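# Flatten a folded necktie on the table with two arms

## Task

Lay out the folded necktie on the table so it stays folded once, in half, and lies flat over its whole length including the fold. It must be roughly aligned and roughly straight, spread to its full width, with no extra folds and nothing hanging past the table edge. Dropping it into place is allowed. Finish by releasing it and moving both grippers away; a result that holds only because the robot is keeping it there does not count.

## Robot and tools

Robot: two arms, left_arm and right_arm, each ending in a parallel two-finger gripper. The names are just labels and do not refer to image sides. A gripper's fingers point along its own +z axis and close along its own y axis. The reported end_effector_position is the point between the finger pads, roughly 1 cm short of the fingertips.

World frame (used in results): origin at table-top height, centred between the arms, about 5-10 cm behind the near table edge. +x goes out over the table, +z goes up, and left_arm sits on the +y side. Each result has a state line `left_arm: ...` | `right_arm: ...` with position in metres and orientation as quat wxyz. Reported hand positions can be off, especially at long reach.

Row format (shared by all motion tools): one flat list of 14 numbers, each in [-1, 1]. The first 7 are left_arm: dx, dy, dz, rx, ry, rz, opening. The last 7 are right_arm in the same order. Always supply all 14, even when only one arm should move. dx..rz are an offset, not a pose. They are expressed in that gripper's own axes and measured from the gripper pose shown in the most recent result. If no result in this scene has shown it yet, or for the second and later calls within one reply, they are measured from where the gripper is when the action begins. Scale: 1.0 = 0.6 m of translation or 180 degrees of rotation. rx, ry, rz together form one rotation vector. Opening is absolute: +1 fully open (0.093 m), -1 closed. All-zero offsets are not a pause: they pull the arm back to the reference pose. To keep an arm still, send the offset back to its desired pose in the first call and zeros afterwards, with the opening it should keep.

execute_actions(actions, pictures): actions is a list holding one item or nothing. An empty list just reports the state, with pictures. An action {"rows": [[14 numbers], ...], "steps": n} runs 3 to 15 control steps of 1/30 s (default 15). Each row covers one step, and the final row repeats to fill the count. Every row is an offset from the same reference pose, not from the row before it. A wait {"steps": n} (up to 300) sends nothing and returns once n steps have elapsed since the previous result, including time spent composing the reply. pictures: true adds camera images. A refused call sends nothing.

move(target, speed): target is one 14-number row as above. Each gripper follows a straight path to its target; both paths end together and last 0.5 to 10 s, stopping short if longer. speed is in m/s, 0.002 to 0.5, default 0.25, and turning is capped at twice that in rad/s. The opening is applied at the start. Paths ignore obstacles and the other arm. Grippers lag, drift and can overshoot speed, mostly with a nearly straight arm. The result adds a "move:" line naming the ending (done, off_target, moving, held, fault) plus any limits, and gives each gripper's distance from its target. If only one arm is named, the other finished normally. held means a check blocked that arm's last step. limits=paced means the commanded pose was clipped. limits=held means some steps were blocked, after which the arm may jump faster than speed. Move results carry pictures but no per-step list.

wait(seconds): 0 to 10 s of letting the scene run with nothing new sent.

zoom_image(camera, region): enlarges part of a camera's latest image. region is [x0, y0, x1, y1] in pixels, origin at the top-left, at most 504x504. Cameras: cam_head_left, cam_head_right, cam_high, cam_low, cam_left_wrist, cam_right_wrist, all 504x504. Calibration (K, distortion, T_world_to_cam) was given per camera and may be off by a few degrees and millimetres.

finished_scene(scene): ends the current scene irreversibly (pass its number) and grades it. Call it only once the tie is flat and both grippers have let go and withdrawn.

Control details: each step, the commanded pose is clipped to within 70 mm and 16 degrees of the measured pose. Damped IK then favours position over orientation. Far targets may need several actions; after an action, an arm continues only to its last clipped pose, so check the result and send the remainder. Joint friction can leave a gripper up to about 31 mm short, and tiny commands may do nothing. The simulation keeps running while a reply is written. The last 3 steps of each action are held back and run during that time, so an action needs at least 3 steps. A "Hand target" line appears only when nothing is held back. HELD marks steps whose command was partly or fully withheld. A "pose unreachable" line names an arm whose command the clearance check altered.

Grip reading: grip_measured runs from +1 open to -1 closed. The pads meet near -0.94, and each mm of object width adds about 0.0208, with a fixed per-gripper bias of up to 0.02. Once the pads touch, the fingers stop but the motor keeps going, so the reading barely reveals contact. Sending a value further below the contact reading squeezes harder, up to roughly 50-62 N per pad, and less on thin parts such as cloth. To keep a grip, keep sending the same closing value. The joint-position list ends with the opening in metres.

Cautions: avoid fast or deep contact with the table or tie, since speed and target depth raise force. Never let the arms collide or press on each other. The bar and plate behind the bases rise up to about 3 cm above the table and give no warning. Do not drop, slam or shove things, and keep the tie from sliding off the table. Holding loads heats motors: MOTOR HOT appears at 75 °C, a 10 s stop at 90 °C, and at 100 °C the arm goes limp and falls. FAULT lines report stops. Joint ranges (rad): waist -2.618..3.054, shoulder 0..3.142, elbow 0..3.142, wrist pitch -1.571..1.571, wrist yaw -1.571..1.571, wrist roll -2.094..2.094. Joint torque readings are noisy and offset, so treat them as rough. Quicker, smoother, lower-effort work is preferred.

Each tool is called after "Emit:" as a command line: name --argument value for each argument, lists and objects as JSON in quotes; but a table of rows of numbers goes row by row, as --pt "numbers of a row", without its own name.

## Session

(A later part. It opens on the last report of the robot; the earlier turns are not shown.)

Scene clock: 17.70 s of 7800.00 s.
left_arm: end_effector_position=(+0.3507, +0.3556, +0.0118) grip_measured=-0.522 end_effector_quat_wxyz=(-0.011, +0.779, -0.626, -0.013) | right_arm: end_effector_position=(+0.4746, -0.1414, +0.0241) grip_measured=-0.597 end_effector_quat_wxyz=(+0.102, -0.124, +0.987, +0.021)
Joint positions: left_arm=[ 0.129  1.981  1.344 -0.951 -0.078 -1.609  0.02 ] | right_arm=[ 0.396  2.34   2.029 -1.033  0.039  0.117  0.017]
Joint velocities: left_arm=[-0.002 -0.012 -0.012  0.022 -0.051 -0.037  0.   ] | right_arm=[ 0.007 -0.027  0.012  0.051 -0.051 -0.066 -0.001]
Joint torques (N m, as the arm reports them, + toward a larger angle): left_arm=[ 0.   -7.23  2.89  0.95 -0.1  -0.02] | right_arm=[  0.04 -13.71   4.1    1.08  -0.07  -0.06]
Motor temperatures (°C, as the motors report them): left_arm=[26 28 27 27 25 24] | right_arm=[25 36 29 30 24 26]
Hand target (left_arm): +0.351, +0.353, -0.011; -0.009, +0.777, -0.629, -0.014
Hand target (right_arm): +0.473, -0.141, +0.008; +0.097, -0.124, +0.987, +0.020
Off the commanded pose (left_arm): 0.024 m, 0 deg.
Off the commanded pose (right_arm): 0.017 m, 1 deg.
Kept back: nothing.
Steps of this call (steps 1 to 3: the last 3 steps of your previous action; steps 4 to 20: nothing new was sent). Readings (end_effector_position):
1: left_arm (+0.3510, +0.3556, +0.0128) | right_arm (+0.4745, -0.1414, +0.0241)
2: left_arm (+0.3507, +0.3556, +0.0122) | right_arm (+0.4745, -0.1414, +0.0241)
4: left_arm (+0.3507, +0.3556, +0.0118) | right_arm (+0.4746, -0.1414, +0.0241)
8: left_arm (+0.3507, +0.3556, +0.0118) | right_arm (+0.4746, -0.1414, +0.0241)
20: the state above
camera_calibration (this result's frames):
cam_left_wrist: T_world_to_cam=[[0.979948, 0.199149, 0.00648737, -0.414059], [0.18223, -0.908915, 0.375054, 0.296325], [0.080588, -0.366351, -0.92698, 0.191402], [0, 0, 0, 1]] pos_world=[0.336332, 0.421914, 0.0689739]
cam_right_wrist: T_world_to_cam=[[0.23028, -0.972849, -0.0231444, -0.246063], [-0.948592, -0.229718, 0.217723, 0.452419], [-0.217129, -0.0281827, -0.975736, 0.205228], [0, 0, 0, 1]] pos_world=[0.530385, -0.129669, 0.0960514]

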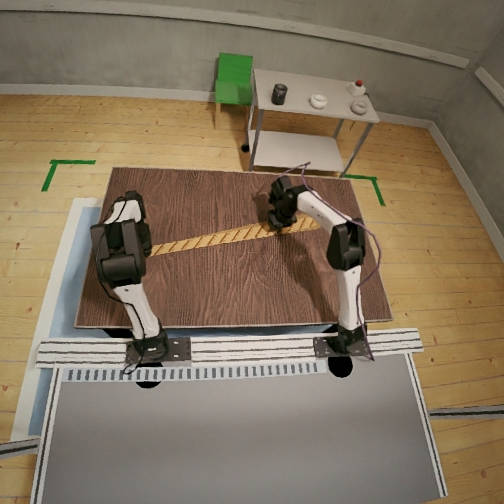

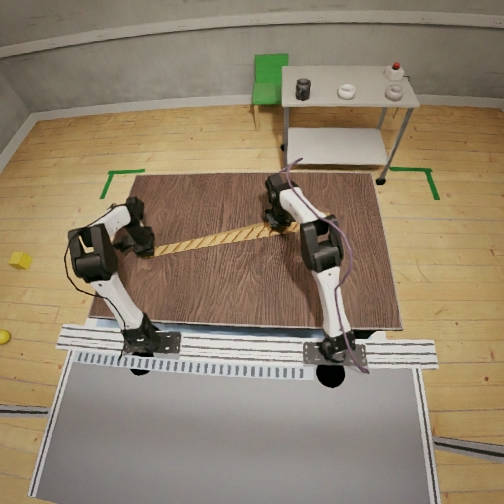

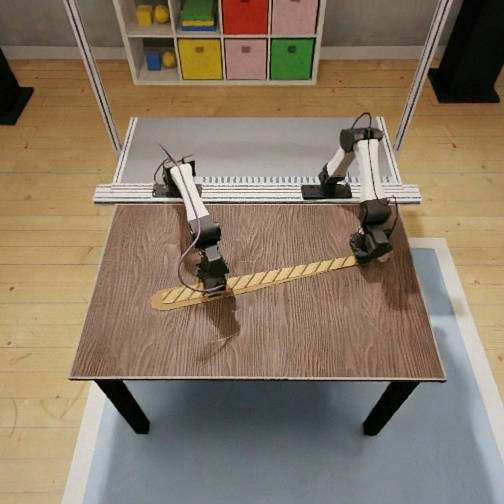

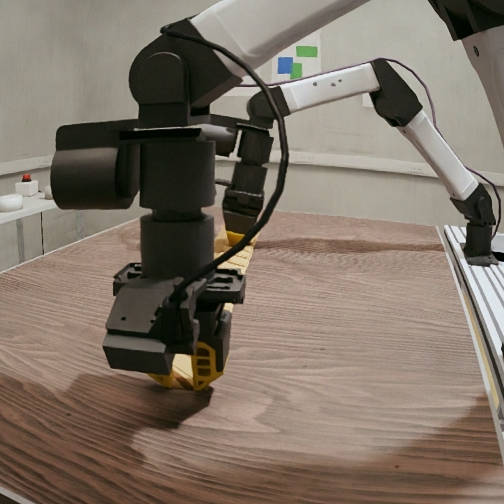

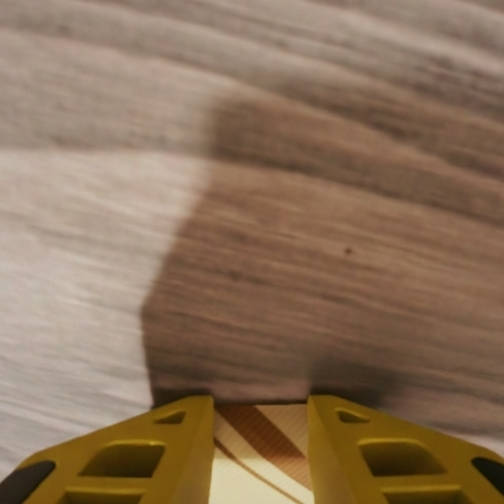

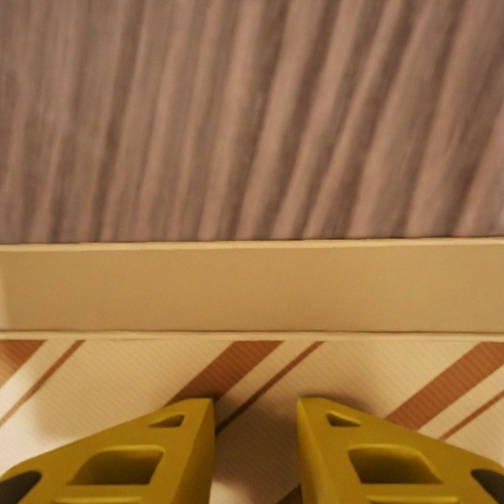

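Emit:
execute_actions --actions '[{"steps": 33}]' --pictures false

Emit:
execute_actions --actions '[{"rows": [[0,0,0.040,0,0,0,-0.52,0.004,0,0.022,0,0,0,-0.6],[0,0,0.040,0,0,0,-0.52,0.003,0,0.014,0,0,0,-0.6],[0,0,0.040,0,0,0,-0.52,0.001,0,0.006,0,0,0,-0.6],[0,0,0.040,0,0,0,-0.52,0,0,-0.002,0,0,0,-0.6],[0,0,0.040,0,0,0,-0.52,-0.002,0,-0.010,0,0,0,-0.6],[0,0,0.040,0,0,0,-0.52,-0.003,0,-0.019,0,0,0,-0.6],[0,0,0.040,0,0,0,-0.52,-0.004,0,-0.029,0,0,0,-0.6],[0,0,0.040,0,0,0,-0.52,-0.004,0,-0.040,0,0,0,-0.6],[0,0,0.040,0,0,0,-0.52,-0.003,-0.002,-0.052,0,0,0,-0.6],[0,0,0.040,0,0,0,-0.52,-0.001,-0.005,-0.065,0,0,0,-0.6],[0,0,0.040,0,0,0,-0.52,0.002,-0.009,-0.078,0,-0.005,0,-0.6],[0,0,0.040,0,0,0,-0.52,0.006,-0.014,-0.091,0,-0.01,0,-0.6],[0,0,0.040,0,0,0,-0.52,0.011,-0.020,-0.104,0,-0.015,0,-0.6],[0,0,0.040,0,0,0,-0.52,0.017,-0.027,-0.117,0,-0.02,0,-0.6],[0,0,0.040,0,0,0,-0.52,0.024,-0.035,-0.130,0,-0.025,0,-0.6]], "steps": 15}]' --pictures false

Emit:
execute_actions --actions '[{"rows": [[0,0,0.040,0,0,0,-0.52,0.025,-0.030,-0.050,0,-0.015,0,-0.6],[0,0,0.040,0,0,0,-0.52,0.035,-0.040,-0.062,0,-0.02,0,-0.6],[0,0,0.040,0,0,0,-0.52,0.045,-0.050,-0.074,0,-0.025,0,-0.6],[0,0,0.040,0,0,0,-0.52,0.055,-0.060,-0.086,0,-0.03,0,-0.6],[0,0,0.040,0,0,0,-0.52,0.065,-0.070,-0.098,0,-0.035,0,-0.6],[0,0,0.040,0,0,0,-0.52,0.075,-0.080,-0.110,0,-0.04,0,-0.6],[0,0,0.040,0,0,0,-0.52,0.085,-0.090,-0.122,0,-0.045,0,-0.6],[0,0,0.040,0,0,0,-0.52,0.095,-0.100,-0.134,0,-0.05,0,-0.6],[0,0,0.040,0,0,0,-0.52,0.105,-0.110,-0.146,0,-0.055,0,-0.6],[0,0,0.040,0,0,0,-0.52,0.115,-0.120,-0.158,0,-0.06,0,-0.6],[0,0,0.040,0,0,0,-0.52,0.125,-0.130,-0.170,0,-0.065,0,-0.6],[0,0,0.040,0,0,0,-0.52,0.135,-0.140,-0.182,0,-0.07,0,-0.6],[0,0,0.040,0,0,0,-0.52,0.145,-0.150,-0.194,0,-0.075,0,-0.6],[0,0,0.040,0,0,0,-0.52,0.155,-0.160,-0.206,0,-0.08,0,-0.6],[0,0,0.040,0,0,0,-0.52,0.165,-0.170,-0.218,0,-0.085,0,-0.6]], "steps": 15}]' --pictures false

Emit:
execute_actions --actions '[{"rows": [[0,0,0.040,0,0,0,-0.52,0.035,-0.035,-0.055,0,-0.02,0,-0.6],[0,0,0.040,0,0,0,-0.52,0.043,-0.042,-0.068,0,-0.025,0,-0.6],[0,0,0.040,0,0,0,-0.52,0.051,-0.049,-0.081,0,-0.03,0,-0.6],[0,0,0.040,0,0,0,-0.52,0.058,-0.055,-0.094,0,-0.035,0,-0.6],[0,0,0.040,0,0,0,-0.52,0.065,-0.060,-0.106,0,-0.04,0,-0.6],[0,0,0.040,0,0,0,-0.52,0.071,-0.065,-0.117,0,-0.044,0,-0.6],[0,0,0.040,0,0,0,-0.52,0.077,-0.069,-0.127,0,-0.048,0,-0.6],[0,0,0.040,0,0,0,-0.52,0.082,-0.072,-0.136,0,-0.051,0,-0.6],[0,0,0.040,0,0,0,-0.52,0.086,-0.075,-0.144,0,-0.054,0,-0.6],[0,0,0.040,0,0,0,-0.52,0.089,-0.077,-0.151,0,-0.056,0,-0.6],[0,0,0.040,0,0,0,-0.52,0.092,-0.079,-0.157,0,-0.058,0,-0.6],[0,0,0.040,0,0,0,-0.52,0.094,-0.080,-0.161,0,-0.06,0,-0.6]], "steps": 15}]' --pictures true

Scene clock: 18.80 s of 7800.00 s.
left_arm: end_effector_position=(+0.3507, +0.3556, +0.0118) grip_measured=-0.522 end_effector_quat_wxyz=(-0.011, +0.779, -0.626, -0.013) | right_arm: end_effector_position=(+0.4746, -0.1414, +0.0241) grip_measured=-0.597 end_effector_quat_wxyz=(+0.102, -0.124, +0.987, +0.021)
Joint positions: left_arm=[ 0.129  1.981  1.344 -0.951 -0.078 -1.609  0.02 ] | right_arm=[ 0.396  2.34   2.029 -1.033  0.039  0.117  0.017]
Joint velocities: left_arm=[ 0.007  0.002 -0.002 -0.007 -0.007  0.037 -0.   ] | right_arm=[ 0.002 -0.022  0.007 -0.007  0.022 -0.081  0.   ]
Joint torques (N m, as the arm reports them, + toward a larger angle): left_arm=[ 0.02 -7.25  2.88  0.95 -0.1  -0.01] | right_arm=[  0.05 -13.7    4.11   1.07  -0.06  -0.05]
Motor temperatures (°C, as the motors report them): left_arm=[26 29 27 27 25 24] | right_arm=[25 36 29 30 24 26]
Hand target (left_arm): +0.351, +0.353, -0.011; -0.009, +0.777, -0.629, -0.014
Hand target (right_arm): +0.473, -0.141, +0.008; +0.097, -0.124, +0.987, +0.020
Off the commanded pose (left_arm): 0.024 m, 0 deg.
Off the commanded pose (right_arm): 0.017 m, 1 deg.
Kept back: nothing.
Steps of this call (steps 1 to 33: nothing new was sent). Readings (end_effector_position):
1: left_arm (+0.3507, +0.3556, +0.0118) | right_arm (+0.4746, -0.1414, +0.0241)
2: left_arm (+0.3507, +0.3556, +0.0118) | right_arm (+0.4746, -0.1414, +0.0241)
4: left_arm (+0.3507, +0.3556, +0.0118) | right_arm (+0.4746, -0.1414, +0.0241)
8: left_arm (+0.3507, +0.3556, +0.0118) | right_arm (+0.4746, -0.1414, +0.0241)
33: the state above

Scene clock: 19.20 s of 7800.00 s.
left_arm: end_effector_position=(+0.3506, +0.3556, +0.0119) grip_measured=-0.522 end_effector_quat_wxyz=(-0.013, +0.780, -0.626, -0.011) | right_arm: end_effector_position=(+0.4695, -0.1444, +0.0439) grip_measured=-0.597 end_effector_quat_wxyz=(+0.102, -0.124, +0.987, +0.021)
Joint positions: left_arm=[ 0.129  1.975  1.335 -0.942 -0.078 -1.609  0.02 ] | right_arm=[ 0.396  2.307  2.05  -1.09   0.039  0.116  0.017]
Joint velocities: left_arm=[-0.017 -0.017 -0.002 -0.095  0.007  0.051  0.   ] | right_arm=[-0.017 -0.603 -0.369 -0.007  0.037 -0.037  0.001]
Joint torques (N m, as the arm reports them, + toward a larger angle): left_arm=[ 0.59 -7.19  2.94  0.9  -0.11  0.  ] | right_arm=[ -0.84 -19.29   6.17   0.49  -0.05  -0.11]
Motor temperatures (°C, as the motors report them): left_arm=[26 29 27 27 25 24] | right_arm=[25 36 29 30 24 26]
Steps of this call (steps 1 to 12: the first 12 steps of this action). Readings (end_effector_position):
1: left_arm (+0.3506, +0.3556, +0.0119) | right_arm (+0.4747, -0.1414, +0.0245)
2: left_arm (+0.3505, +0.3556, +0.0119) | right_arm (+0.4747, -0.1414, +0.0248)
4: left_arm (+0.3505, +0.3556, +0.0118) | right_arm (+0.4745, -0.1415, +0.0248)
8: left_arm (+0.3507, +0.3556, +0.0119) | right_arm (+0.4736, -0.1419, +0.0288)
12: the state above

Scene clock: 19.70 s of 7800.00 s.
left_arm: end_effector_position=(+0.3505, +0.3556, +0.0119) grip_measured=-0.522 end_effector_quat_wxyz=(-0.015, +0.780, -0.626, -0.009) | right_arm: end_effector_position=(+0.3830, -0.2537, +0.1367) grip_measured=-0.597 end_effector_quat_wxyz=(+0.180, -0.098, +0.979, +0.018)
Joint positions: left_arm=[ 0.129  1.97   1.328 -0.934 -0.078 -1.609  0.02 ] | right_arm=[ 0.214  1.665  1.464 -0.983  0.022 -0.016  0.017]
Joint velocities: left_arm=[-0.002 -0.007  0.002  0.066  0.066  0.037 -0.001] | right_arm=[-0.54  -1.15  -0.847  0.11  -0.081 -0.403  0.   ]
Joint torques (N m, as the arm reports them, + toward a larger angle): left_arm=[ 0.59 -7.16  2.93  0.92 -0.11  0.  ] | right_arm=[ -0.04 -10.58   6.57   1.17  -0.22  -0.11]
Motor temperatures (°C, as the motors report them): left_arm=[26 29 27 27 25 24] | right_arm=[25 36 29 30 24 26]
Off your previous action's commanded pose (left_arm): 0.024 m, 0 deg at its last step (step 3 of this call).
Off your previous action's commanded pose (right_arm): 0.034 m, 3 deg at its last step (step 3 of this call).
Steps of this call (steps 1 to 3: the last 3 steps of your previous action; steps 4 to 15: the first 12 steps of this action, its rows measured from where the robot was after step 3). Readings (end_effector_position):
3: left_arm (+0.3506, +0.3556, +0.0119) | right_arm (+0.4581, -0.1542, +0.0683)
4: left_arm (+0.3505, +0.3556, +0.0119) | right_arm (+0.4528, -0.1596, +0.0769)
5: left_arm (+0.3506, +0.3556, +0.0119) | right_arm (+0.4468, -0.1662, +0.0852)
7: left_arm (+0.3506, +0.3556, +0.0120) | right_arm (+0.4335, -0.1822, +0.0989)
11: left_arm (+0.3506, +0.3556, +0.0120) | right_arm (+0.4068, -0.2196, +0.1180)
15: the state above

Scene clock: 20.20 s of 7800.00 s.
left_arm: end_effector_position=(+0.3505, +0.3556, +0.0120) grip_measured=-0.522 end_effector_quat_wxyz=(-0.018, +0.780, -0.626, -0.007) | right_arm: end_effector_position=(+0.3008, -0.3458, +0.2220) grip_measured=-0.597 end_effector_quat_wxyz=(+0.309, -0.064, +0.949, +0.005)
Joint positions: left_arm=[ 0.129  1.965  1.321 -0.927 -0.078 -1.609  0.02 ] | right_arm=[-0.104  1.159  1.26  -1.025 -0.106 -0.233  0.017]
Joint velocities: left_arm=[ 0.007 -0.002 -0.017  0.037  0.037 -0.022  0.   ] | right_arm=[-0.359 -0.32   0.007 -0.198 -0.315 -0.388 -0.001]
Joint torques (N m, as the arm reports them, + toward a larger angle): left_arm=[ 0.59 -7.1   2.92  0.95 -0.11  0.  ] | right_arm=[-0.13 -4.83  5.59  1.31 -0.36 -0.1 ]
Motor temperatures (°C, as the motors report them): left_arm=[26 29 27 27 25 24] | right_arm=[25 36 29 30 24 26]
Off your previous action's commanded pose (left_arm): 0.024 m, 0 deg at its last step (step 3 of this call).
Off your previous action's commanded pose (right_arm): 0.020 m, 6 deg at its last step (step 3 of this call).
Steps of this call (steps 1 to 3: the last 3 steps of your previous action; steps 4 to 15: the first 12 steps of this action, its rows measured from where the robot was after step 3). Readings (end_effector_position):
3: left_arm (+0.3505, +0.3556, +0.0119) | right_arm (+0.3673, -0.2770, +0.1539)
4: left_arm (+0.3505, +0.3556, +0.0119) | right_arm (+0.3616, -0.2857, +0.1601)
5: left_arm (+0.3505, +0.3556, +0.0119) | right_arm (+0.3543, -0.2950, +0.1661)
7: left_arm (+0.3506, +0.3556, +0.0119) | right_arm (+0.3395, -0.3120, +0.1790)
11: left_arm (+0.3505, +0.3556, +0.0119) | right_arm (+0.3162, -0.3346, +0.2055)
15: the state above
camera_calibration (this result's frames):
cam_left_wrist: T_world_to_cam=[[0.979502, 0.199903, 0.0247729, -0.414232], [0.176225, -0.90999, 0.375318, 0.298733], [0.0975704, -0.363259, -0.926565, 0.184569], [0, 0, 0, 1]] pos_world=[0.335089, 0.421697, 0.0691569]
cam_right_wrist: T_world_to_cam=[[0.109453, -0.993851, 0.0167117, -0.380106], [-0.973877, -0.110588, -0.198327, 0.338658], [0.198955, 0.00543234, -0.979994, 0.24229], [0, 0, 0, 1]] pos_world=[0.32321, -0.341634, 0.31096]

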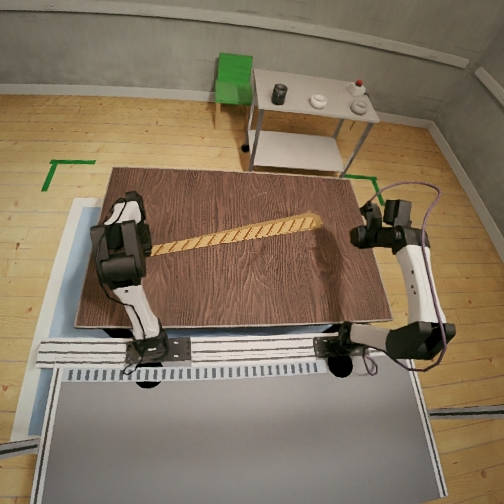

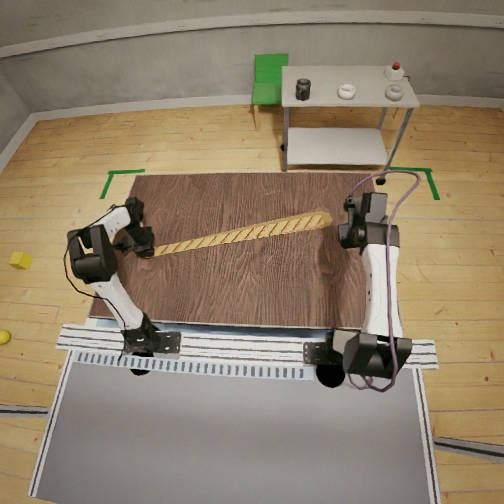

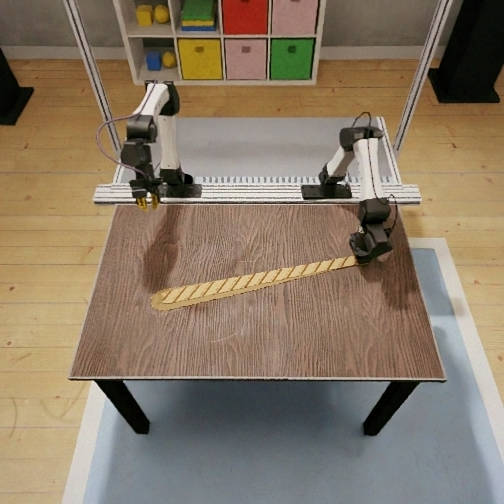

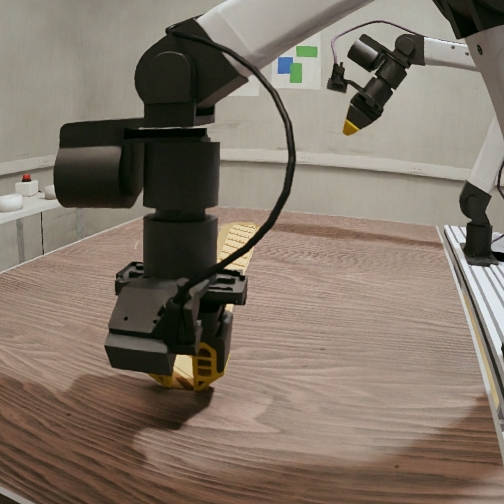

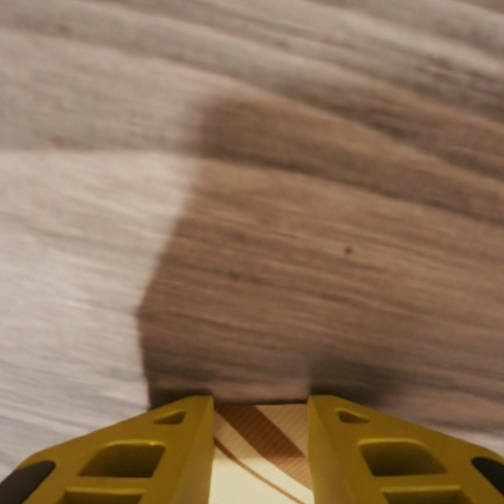

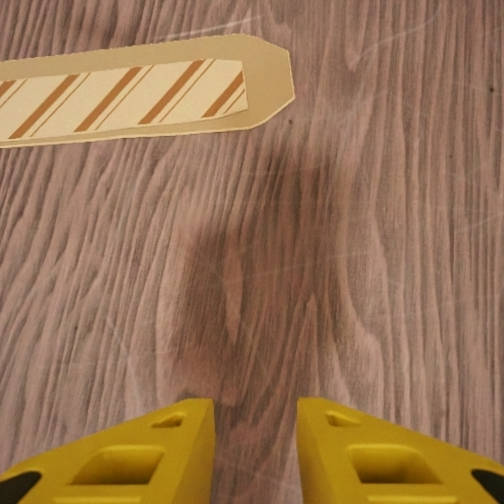

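Emit:
execute_actions --actions '[{"rows": [[0,0,0.030,0,0,0,-0.52,0.008,-0.004,-0.012,0,0,0,-0.6],[0,0,0.020,0,0,0,-0.52,0.008,-0.004,-0.012,0,0,0,-0.6],[0,0,0.010,0,0,0,-0.52,0.008,-0.004,-0.012,0,0,0,-0.6],[0,0,0.000,0,0,0,-0.52,0.008,-0.004,-0.012,0,0,0,-0.6],[0,0,-0.010,0,0,0,-0.52,0.008,-0.004,-0.012,0,0,0,-0.6],[0,0,-0.020,0,0,0,-0.52,0.008,-0.004,-0.012,0,0,0,-0.6],[0,0,-0.031,0,0,0,-0.52,0.008,-0.004,-0.012,0,0,0,-0.6],[0,0,-0.043,0,0,0,-0.52,0.008,-0.004,-0.012,0,0,0,-0.6],[0,0,-0.055,0,0,0,-0.52,0.008,-0.004,-0.012,0,0,0,-0.6],[0,0,-0.067,0,0,0,-0.52,0.008,-0.004,-0.012,0,0,0,-0.6],[0,0,-0.078,0,0,0,-0.52,0.008,-0.004,-0.012,0,0,0,-0.6],[0,0,-0.088,0,0,0,-0.52,0.008,-0.004,-0.012,0,0,0,-0.6],[0,0,-0.097,0,0,0,-0.52,0.008,-0.004,-0.012,0,0,0,-0.6],[0,0,-0.104,0,0,0,-0.52,0.008,-0.004,-0.012,0,0,0,-0.6],[0,0,-0.110,0,0,0,-0.52,0.008,-0.004,-0.012,0,0,0,-0.6]], "steps": 15}]' --pictures false

Emit:
execute_actions --actions '[{"steps": 10}]' --pictures true

Scene clock: 20.93 s of 7800.00 s.
left_arm: end_effector_position=(+0.3525, +0.3572, +0.0395) grip_measured=-0.522 end_effector_quat_wxyz=(-0.019, +0.780, -0.626, -0.005) | right_arm: end_effector_position=(+0.2922, -0.3470, +0.2226) grip_measured=-0.597 end_effector_quat_wxyz=(+0.303, -0.070, +0.950, +0.010)
Joint positions: left_arm=[ 0.129  1.935  1.395 -1.026 -0.078 -1.609  0.02 ] | right_arm=[-0.127  1.142  1.26  -1.058 -0.131 -0.259  0.017]
Joint velocities: left_arm=[-0.002 -0.252  0.52  -0.535 -0.037 -0.11   0.   ] | right_arm=[ 0.007 -0.017  0.002 -0.081 -0.051  0.022  0.   ]
Joint torques (N m, as the arm reports them, + toward a larger angle): left_arm=[ -0.32 -11.88   8.91   0.18  -0.1   -0.11] | right_arm=[ 0.1  -4.51  6.89  1.44 -0.07  0.  ]
Motor temperatures (°C, as the motors report them): left_arm=[26 29 27 27 25 24] | right_arm=[25 36 29 30 24 26]
Off your previous action's commanded pose (left_arm): 0.024 m, 0 deg at its last step (step 3 of this call).
Off your previous action's commanded pose (right_arm): 0.012 m, 4 deg at its last step (step 3 of this call).
Steps of this call (steps 1 to 3: the last 3 steps of your previous action; steps 4 to 10: nothing new was sent; steps 11 to 22: the first 12 steps of this action). Readings (end_effector_position):
11: left_arm (+0.3507, +0.3556, +0.0124) | right_arm (+0.2924, -0.3438, +0.2230)
12: left_arm (+0.3508, +0.3557, +0.0128) | right_arm (+0.2923, -0.3446, +0.2229)
14: left_arm (+0.3506, +0.3557, +0.0135) | right_arm (+0.2923, -0.3455, +0.2228)
18: left_arm (+0.3496, +0.3557, +0.0181) | right_arm (+0.2922, -0.3466, +0.2226)
22: the state above

Scene clock: 21.27 s of 7800.00 s.
left_arm: end_effector_position=(+0.3536, +0.3590, +0.0749) grip_measured=-0.522 end_effector_quat_wxyz=(-0.027, +0.781, -0.624, +0.002) | right_arm: end_effector_position=(+0.2922, -0.3473, +0.2225) grip_measured=-0.597 end_effector_quat_wxyz=(+0.303, -0.069, +0.950, +0.010)
Joint positions: left_arm=[ 0.129  1.892  1.481 -1.134 -0.078 -1.612  0.02 ] | right_arm=[-0.127  1.142  1.26  -1.058 -0.13  -0.257  0.017]
Joint velocities: left_arm=[-0.007  0.012 -0.022 -0.154 -0.037 -0.022  0.   ] | right_arm=[ 0.012 -0.017 -0.017  0.066 -0.051 -0.022 -0.   ]
Joint torques (N m, as the arm reports them, + toward a larger angle): left_arm=[-0.48 -9.95  8.28  0.21 -0.09 -0.12] | right_arm=[ 0.08 -4.5   6.88  1.44 -0.08  0.03]
Motor temperatures (°C, as the motors report them): left_arm=[26 29 27 27 25 24] | right_arm=[25 36 29 30 24 26]
Hand target (left_arm): +0.350, +0.354, +0.077; -0.019, +0.780, -0.626, -0.005
Hand target (right_arm): +0.293, -0.349, +0.225; +0.309, -0.064, +0.949, +0.005
Off the commanded pose (left_arm): 0.008 m, 1 deg.
Off the commanded pose (right_arm): 0.003 m, 1 deg.
Kept back: nothing.
Steps of this call (steps 1 to 3: the last 3 steps of your previous action; steps 4 to 10: nothing new was sent). Readings (end_effector_position):
1: left_arm (+0.3544, +0.3579, +0.0470) | right_arm (+0.2922, -0.3471, +0.2226)
2: left_arm (+0.3562, +0.3585, +0.0544) | right_arm (+0.2922, -0.3472, +0.2226)
4: left_arm (+0.3592, +0.3597, +0.0675) | right_arm (+0.2922, -0.3472, +0.2226)
8: left_arm (+0.3567, +0.3596, +0.0750) | right_arm (+0.2922, -0.3473, +0.2225)
10: the state above
camera_calibration (this result's frames):
cam_left_wrist: T_world_to_cam=[[0.977729, 0.203829, 0.049998, -0.422181], [0.170693, -0.910919, 0.37562, 0.279986], [0.122106, -0.358721, -0.925424, 0.233363], [0, 0, 0, 1]] pos_world=[0.336492, 0.424809, 0.1319]
cam_right_wrist: T_world_to_cam=[[0.120985, -0.992613, 0.00907259, -0.381888], [-0.974822, -0.120531, -0.187604, 0.324627], [0.187311, 0.0138531, -0.982203, 0.251325], [0, 0, 0, 1]] pos_world=[0.31558, -0.343421, 0.311218]

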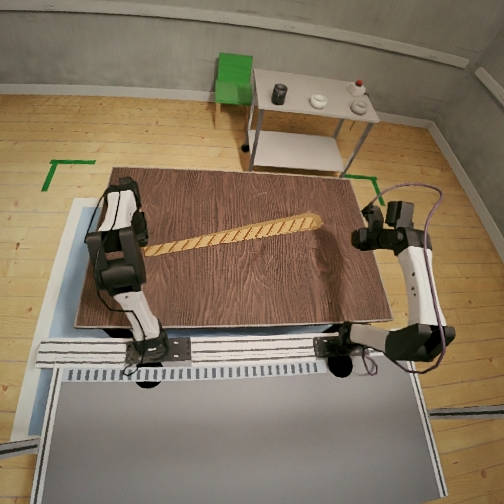

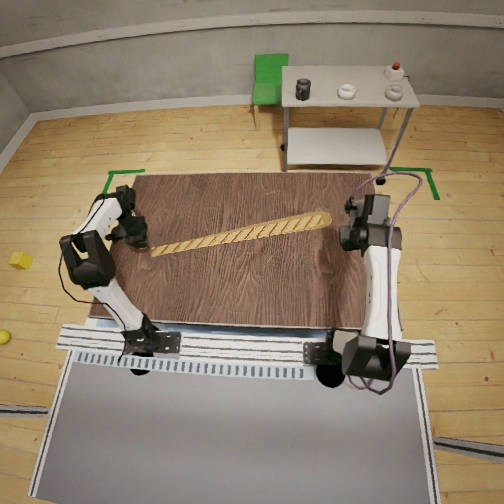

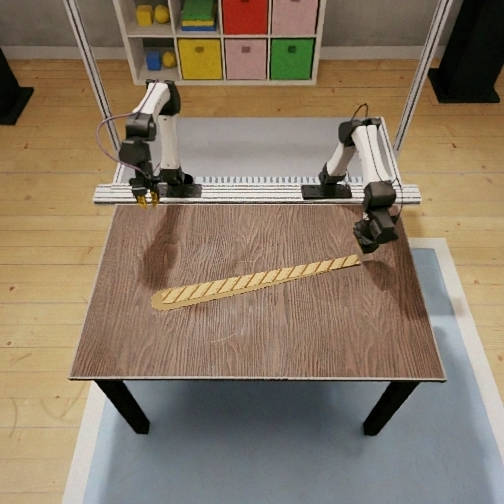

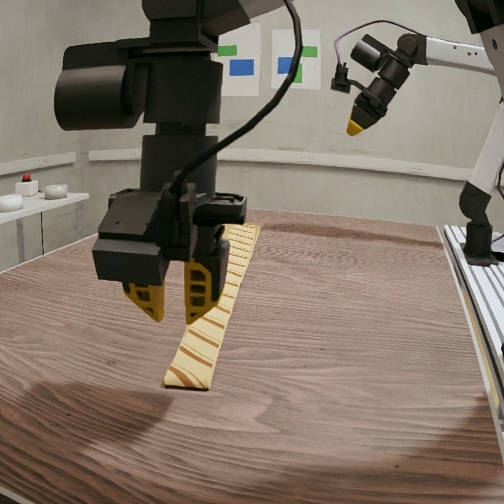

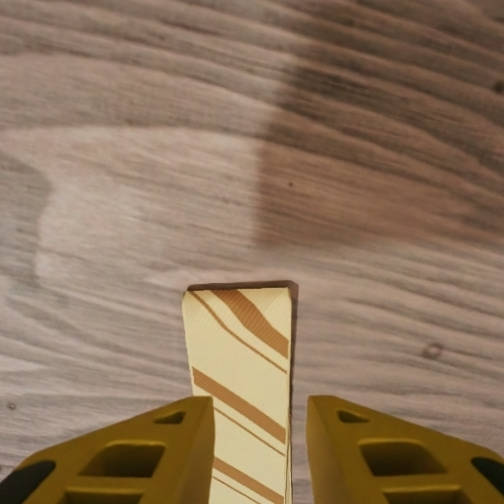

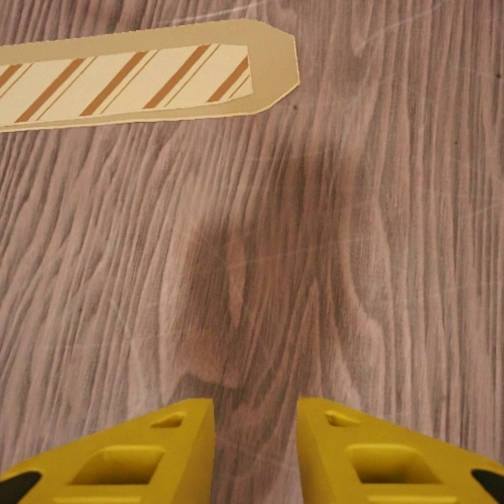

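Emit:
zoom_image --camera "cam_low" --region '[150, 335, 230, 400]'

Emit:
zoom_image --camera "cam_high" --region '[328, 250, 368, 274]'

Emit:
zoom_image --camera "cam_head_right" --region '[145, 235, 190, 265]'

Emit:
zoom_image --camera "cam_high" --region '[145, 260, 265, 320]'

Region (150, 335, 230, 400) of cam_low's 504x504 image, scaled by 6.300, with more detail than that image has; it fills the top 410 rows of this view, and the rest is white.

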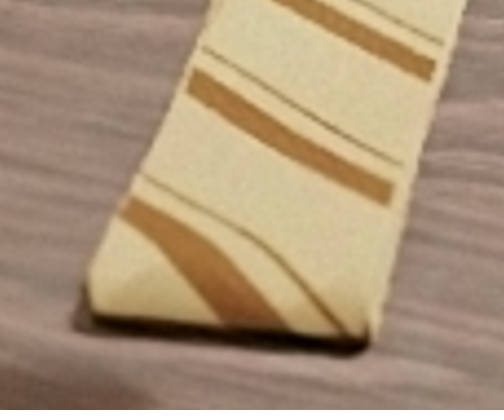

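Region (328, 250, 368, 274) of cam_high's 504x504 image, scaled by 12.600, with more detail than that image has; it fills the top 302 rows of this view, and the rest is white.

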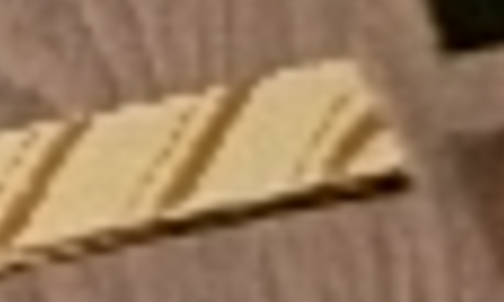

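Region (145, 235, 190, 265) of cam_head_right's 504x504 image, scaled by 11.200, with more detail than that image has.

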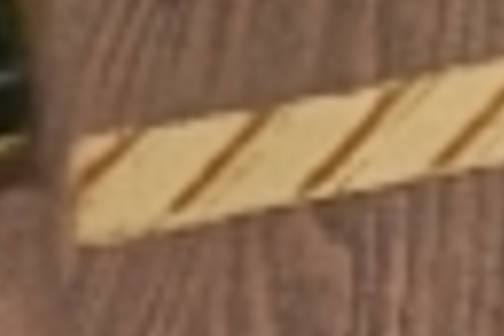

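Region (145, 260, 265, 320) of cam_high's 504x504 image, scaled by 4.200, with more detail than that image has.

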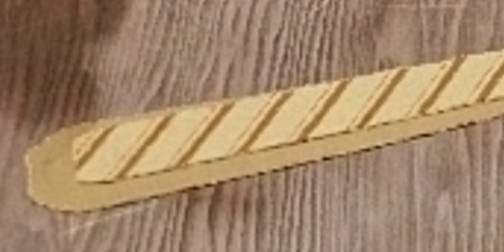

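Emit:
execute_actions --actions '[{"rows": [[0.010,0.004,0.004,-0.008,0,0,-0.84,0,0,0,0,0,0,-0.6],[0.013,0.004,0.012,-0.010,0,0,-0.84,0,0,0,0,0,0,-0.6],[0.015,0.004,0.020,-0.012,0,0,-0.84,0,0,0,0,0,0,-0.6],[0.017,0.004,0.028,-0.013,0,0,-0.84,0,0,0,0,0,0,-0.6],[0.018,0.005,0.036,-0.013,0,0,-0.84,0,0,0,0,0,0,-0.6],[0.018,0.005,0.044,-0.013,0,0,-0.84,0,0,0,0,0,0,-0.6],[0.018,0.006,0.052,-0.013,0,0,-0.84,0,0,0,0,0,0,-0.6],[0.018,0.007,0.059,-0.013,0,0,-0.84,0,0,0,0,0,0,-0.6],[0.018,0.008,0.065,-0.013,0,0,-0.84,0,0,0,0,0,0,-0.6],[0.018,0.009,0.070,-0.013,0,0,-0.84,0,0,0,0,0,0,-0.6],[0.018,0.009,0.074,-0.013,0,0,-0.84,0,0,0,0,0,0,-0.6],[0.018,0.009,0.077,-0.013,0,0,-0.84,0,0,0,0,0,0,-0.6]], "steps": 15}]' --pictures false

Emit:
execute_actions --actions '[{"steps": 7}]' --pictures true

Scene clock: 22.37 s of 7800.00 s.
left_arm: end_effector_position=(+0.3449, +0.3528, +0.0409) grip_measured=-0.838 end_effector_quat_wxyz=(-0.005, +0.783, -0.622, -0.018) | right_arm: end_effector_position=(+0.2921, -0.3474, +0.2225) grip_measured=-0.597 end_effector_quat_wxyz=(+0.303, -0.068, +0.950, +0.010)
Joint positions: left_arm=[ 0.12   1.938  1.405 -1.072 -0.078 -1.629  0.005] | right_arm=[-0.127  1.142  1.26  -1.058 -0.13  -0.257  0.017]
Joint velocities: left_arm=[-0.007  0.149 -0.252  0.227  0.022 -0.066  0.   ] | right_arm=[ 0.002  0.017 -0.002 -0.051  0.037 -0.007  0.   ]
Joint torques (N m, as the arm reports them, + toward a larger angle): left_arm=[-0.56 -9.29  6.26  0.34 -0.09 -0.1 ] | right_arm=[ 0.08 -4.02  6.83  1.38 -0.18 -0.05]
Motor temperatures (°C, as the motors report them): left_arm=[26 29 27 27 25 24] | right_arm=[25 36 29 30 24 26]
Steps of this call (steps 1 to 21: nothing new was sent; steps 22 to 33: the first 12 steps of this action). Readings (end_effector_position):
22: left_arm (+0.3493, +0.3582, +0.0747) | right_arm (+0.2921, -0.3474, +0.2225)
23: left_arm (+0.3493, +0.3582, +0.0745) | right_arm (+0.2921, -0.3474, +0.2225)
25: left_arm (+0.3496, +0.3575, +0.0721) | right_arm (+0.2921, -0.3474, +0.2225)
29: left_arm (+0.3503, +0.3545, +0.0587) | right_arm (+0.2921, -0.3474, +0.2225)
33: the state above

Scene clock: 22.60 s of 7800.00 s.
left_arm: end_effector_position=(+0.3488, +0.3531, +0.0341) grip_measured=-0.838 end_effector_quat_wxyz=(-0.009, +0.783, -0.622, -0.015) | right_arm: end_effector_position=(+0.2921, -0.3474, +0.2225) grip_measured=-0.597 end_effector_quat_wxyz=(+0.303, -0.068, +0.950, +0.010)
Joint positions: left_arm=[ 0.12   1.95   1.393 -1.038 -0.078 -1.629  0.005] | right_arm=[-0.127  1.142  1.26  -1.058 -0.13  -0.257  0.017]
Joint velocities: left_arm=[ 0.002 -0.032 -0.007  0.081  0.007  0.037 -0.   ] | right_arm=[-0.017  0.022 -0.007  0.022 -0.066 -0.051  0.   ]
Joint torques (N m, as the arm reports them, + toward a larger angle): left_arm=[-0.6  -9.61  6.13  0.27 -0.08 -0.12] | right_arm=[ 0.09 -4.04  6.82  1.38 -0.18 -0.05]
Motor temperatures (°C, as the motors report them): left_arm=[26 29 27 27 25 24] | right_arm=[25 36 29 30 24 26]
Hand target (left_arm): +0.352, +0.348, +0.029; -0.011, +0.781, -0.624, -0.011
Hand target (right_arm): +0.292, -0.347, +0.223; +0.303, -0.068, +0.950, +0.010
Off the commanded pose (left_arm): 0.008 m, 1 deg.
Off the commanded pose (right_arm): 0.000 m, 0 deg.
Kept back: nothing.
Steps of this call (steps 1 to 3: the last 3 steps of your previous action; steps 4 to 7: nothing new was sent). Readings (end_effector_position):
1: left_arm (+0.3444, +0.3526, +0.0378) | right_arm (+0.2921, -0.3474, +0.2225)
2: left_arm (+0.3445, +0.3525, +0.0357) | right_arm (+0.2921, -0.3474, +0.2225)
4: left_arm (+0.3459, +0.3526, +0.0341) | right_arm (+0.2921, -0.3474, +0.2225)
7: the state above
camera_calibration (this result's frames):
cam_left_wrist: T_world_to_cam=[[0.977682, 0.210085, 0.001465, -0.414777], [0.194242, -0.906567, 0.374707, 0.281059], [0.0800483, -0.36606, -0.927142, 0.211418], [0, 0, 0, 1]] pos_world=[0.334003, 0.419329, 0.091307]
cam_right_wrist: T_world_to_cam=[[0.120463, -0.992676, 0.00915446, -0.381838], [-0.974899, -0.120035, -0.187521, 0.324789], [0.187247, 0.0136647, -0.982218, 0.251275], [0, 0, 0, 1]] pos_world=[0.315584, -0.343488, 0.311208]

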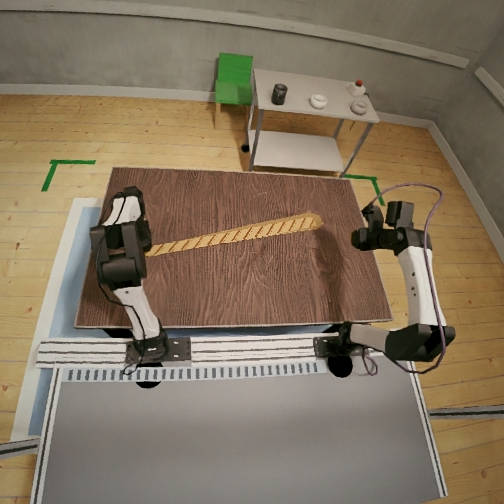

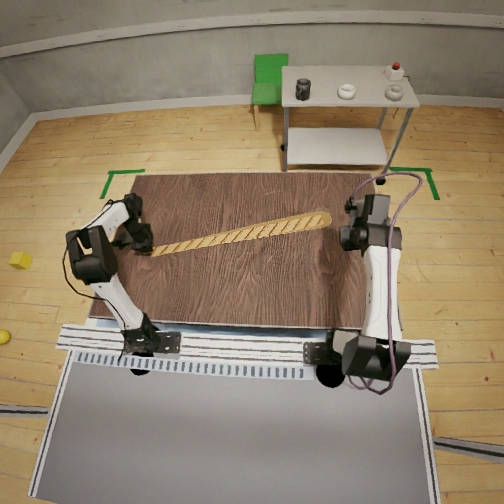

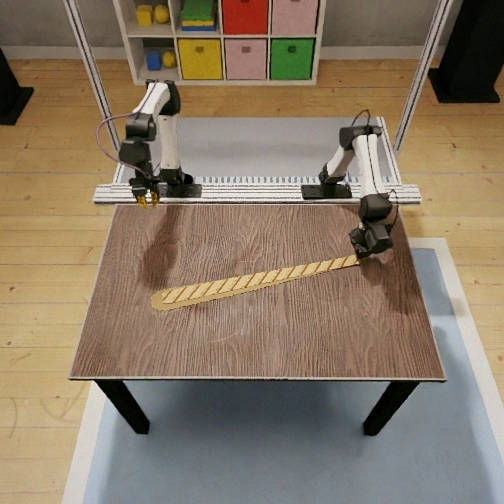

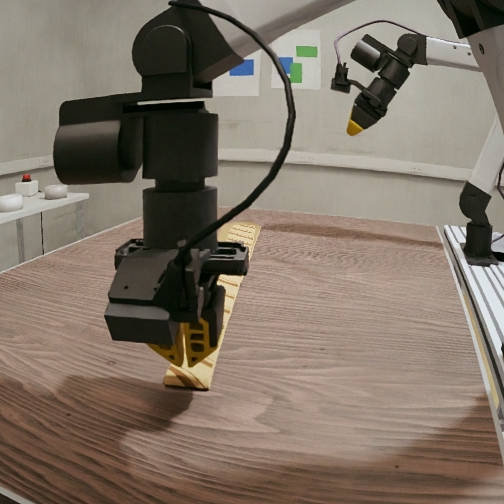

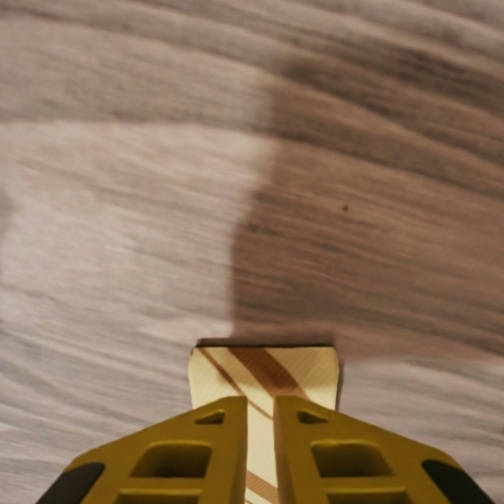

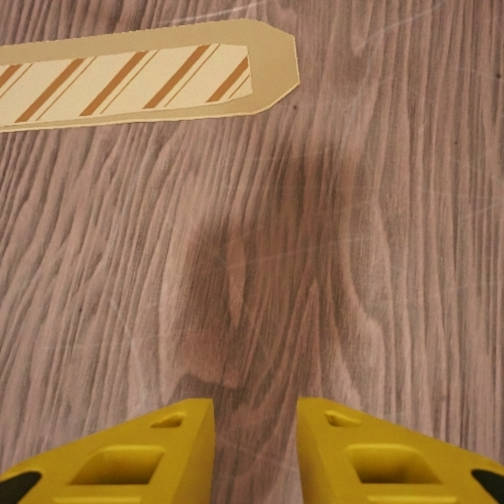

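Emit:
execute_actions --actions '[{"rows": [[0,-0.005,0.013,0,0,0,-0.84,0,0,0,0,0,0,-0.6],[0,-0.005,0.018,0,0,0,-0.84,0,0,0,0,0,0,-0.6],[0,-0.006,0.023,0,0,0,-0.84,0,0,0,0,0,0,-0.6],[0,-0.006,0.028,0,0,0,-0.84,0,0,0,0,0,0,-0.6],[0,-0.006,0.032,0,0,0,-0.84,0,0,0,0,0,0,-0.6],[0,-0.006,0.036,0,0,0,-0.84,0,0,0,0,0,0,-0.6],[0,-0.006,0.040,0,0,0,-0.84,0,0,0,0,0,0,-0.6],[0,-0.005,0.044,0,0,0,-0.84,0,0,0,0,0,0,-0.6],[0,-0.005,0.048,0,0,0,-0.84,0,0,0,0,0,0,-0.6],[0,-0.004,0.052,0,0,0,-0.84,0,0,0,0,0,0,-0.6],[0,-0.004,0.057,0,0,0,-0.84,0,0,0,0,0,0,-0.6],[0,-0.003,0.062,0,0,0,-0.84,0,0,0,0,0,0,-0.6],[0,-0.003,0.067,0,0,0,-0.84,0,0,0,0,0,0,-0.6],[0,-0.003,0.072,0,0,0,-0.84,0,0,0,0,0,0,-0.6],[0,-0.003,0.077,0,0,0,-0.84,0,0,0,0,0,0,-0.6]], "steps": 15}]' --pictures false

Emit:
execute_actions --actions '[{"steps": 20}]' --pictures true

Scene clock: 23.27 s of 7800.00 s.
left_arm: end_effector_position=(+0.3499, +0.3524, +0.0131) grip_measured=-0.838 end_effector_quat_wxyz=(-0.009, +0.783, -0.622, -0.015) | right_arm: end_effector_position=(+0.2921, -0.3474, +0.2225) grip_measured=-0.597 end_effector_quat_wxyz=(+0.303, -0.068, +0.950, +0.010)
Joint positions: left_arm=[ 0.12   1.98   1.346 -0.961 -0.078 -1.629  0.005] | right_arm=[-0.127  1.142  1.26  -1.058 -0.13  -0.257  0.017]
Joint velocities: left_arm=[-0.002 -0.007 -0.007  0.051  0.022 -0.007 -0.001] | right_arm=[ 0.002  0.002 -0.002  0.022  0.022 -0.007 -0.001]
Joint torques (N m, as the arm reports them, + toward a larger angle): left_arm=[ 0.77 -8.46  4.    0.65 -0.11 -0.01] | right_arm=[ 0.08 -4.05  6.84  1.38 -0.17 -0.05]
Motor temperatures (°C, as the motors report them): left_arm=[26 29 27 27 25 24] | right_arm=[25 36 29 30 24 26]
Steps of this call (steps 1 to 8: nothing new was sent; steps 9 to 20: the first 12 steps of this action). Readings (end_effector_position):
9: left_arm (+0.3509, +0.3535, +0.0341) | right_arm (+0.2921, -0.3474, +0.2225)
10: left_arm (+0.3511, +0.3535, +0.0341) | right_arm (+0.2921, -0.3474, +0.2225)
12: left_arm (+0.3525, +0.3537, +0.0329) | right_arm (+0.2921, -0.3474, +0.2225)
16: left_arm (+0.3526, +0.3533, +0.0237) | right_arm (+0.2921, -0.3474, +0.2225)
20: the state above

Scene clock: 23.93 s of 7800.00 s.
left_arm: end_effector_position=(+0.3498, +0.3523, +0.0123) grip_measured=-0.838 end_effector_quat_wxyz=(-0.010, +0.783, -0.622, -0.013) | right_arm: end_effector_position=(+0.2921, -0.3474, +0.2225) grip_measured=-0.597 end_effector_quat_wxyz=(+0.303, -0.068, +0.950, +0.010)
Joint positions: left_arm=[ 0.12   1.976  1.338 -0.952 -0.078 -1.628  0.005] | right_arm=[-0.127  1.142  1.26  -1.058 -0.13  -0.257  0.017]
Joint velocities: left_arm=[-0.017 -0.027  0.002  0.022  0.022  0.066  0.   ] | right_arm=[ 0.002 -0.002 -0.007 -0.007  0.022 -0.066  0.001]
Joint torques (N m, as the arm reports them, + toward a larger angle): left_arm=[ 0.87 -7.16  2.9   0.9  -0.11  0.03] | right_arm=[ 0.08 -4.04  6.83  1.38 -0.18 -0.05]
Motor temperatures (°C, as the motors report them): left_arm=[26 29 27 27 25 24] | right_arm=[25 36 30 30 24 26]
Hand target (left_arm): +0.348, +0.354, -0.011; -0.008, +0.783, -0.622, -0.016
Hand target (right_arm): +0.292, -0.347, +0.223; +0.303, -0.068, +0.950, +0.010
Off the commanded pose (left_arm): 0.025 m, 0 deg.
Off the commanded pose (right_arm): 0.000 m, 0 deg.
Kept back: nothing.
Steps of this call (steps 1 to 3: the last 3 steps of your previous action; steps 4 to 20: nothing new was sent). Readings (end_effector_position):
1: left_arm (+0.3501, +0.3524, +0.0134) | right_arm (+0.2921, -0.3474, +0.2225)
2: left_arm (+0.3498, +0.3523, +0.0127) | right_arm (+0.2921, -0.3474, +0.2225)
4: left_arm (+0.3498, +0.3523, +0.0124) | right_arm (+0.2921, -0.3474, +0.2225)
8: left_arm (+0.3499, +0.3523, +0.0124) | right_arm (+0.2921, -0.3474, +0.2225)
20: the state above
camera_calibration (this result's frames):
cam_left_wrist: T_world_to_cam=[[0.977862, 0.209164, 0.00599596, -0.415276], [0.191715, -0.907035, 0.374877, 0.289325], [0.0838493, -0.365429, -0.927055, 0.189318], [0, 0, 0, 1]] pos_world=[0.334741, 0.418471, 0.0695371]
cam_right_wrist: T_world_to_cam=[[0.120463, -0.992676, 0.00915446, -0.381838], [-0.974899, -0.120035, -0.187521, 0.324789], [0.187247, 0.0136647, -0.982218, 0.251275], [0, 0, 0, 1]] pos_world=[0.315584, -0.343488, 0.311208]

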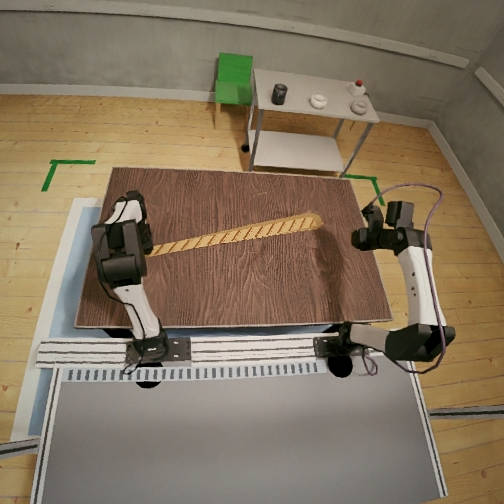

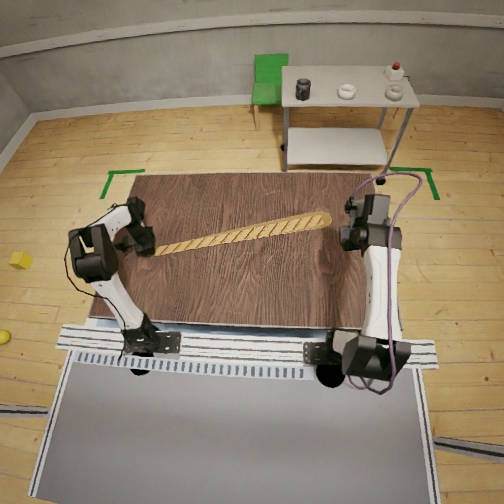

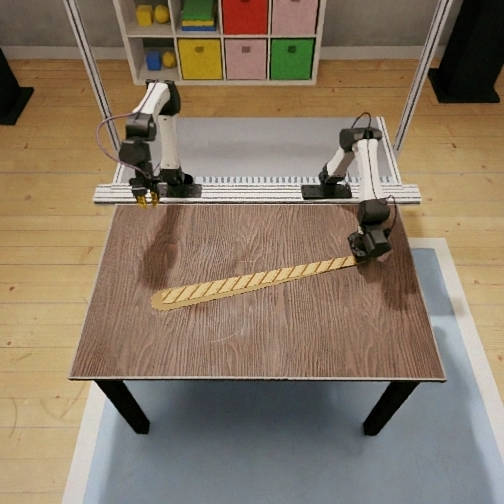

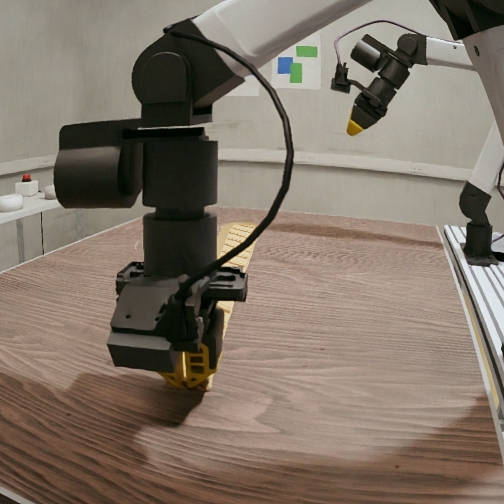

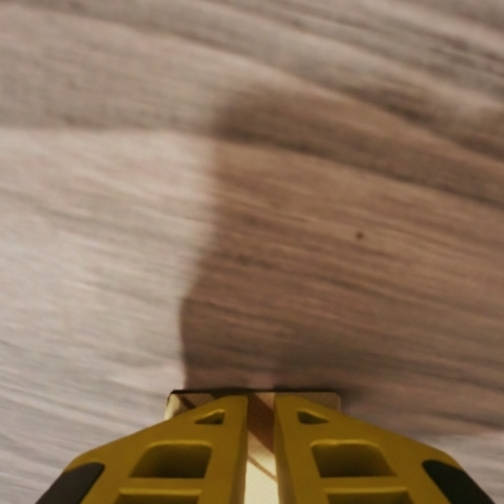

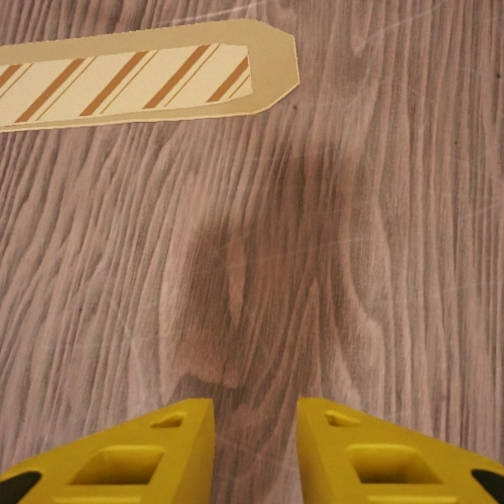

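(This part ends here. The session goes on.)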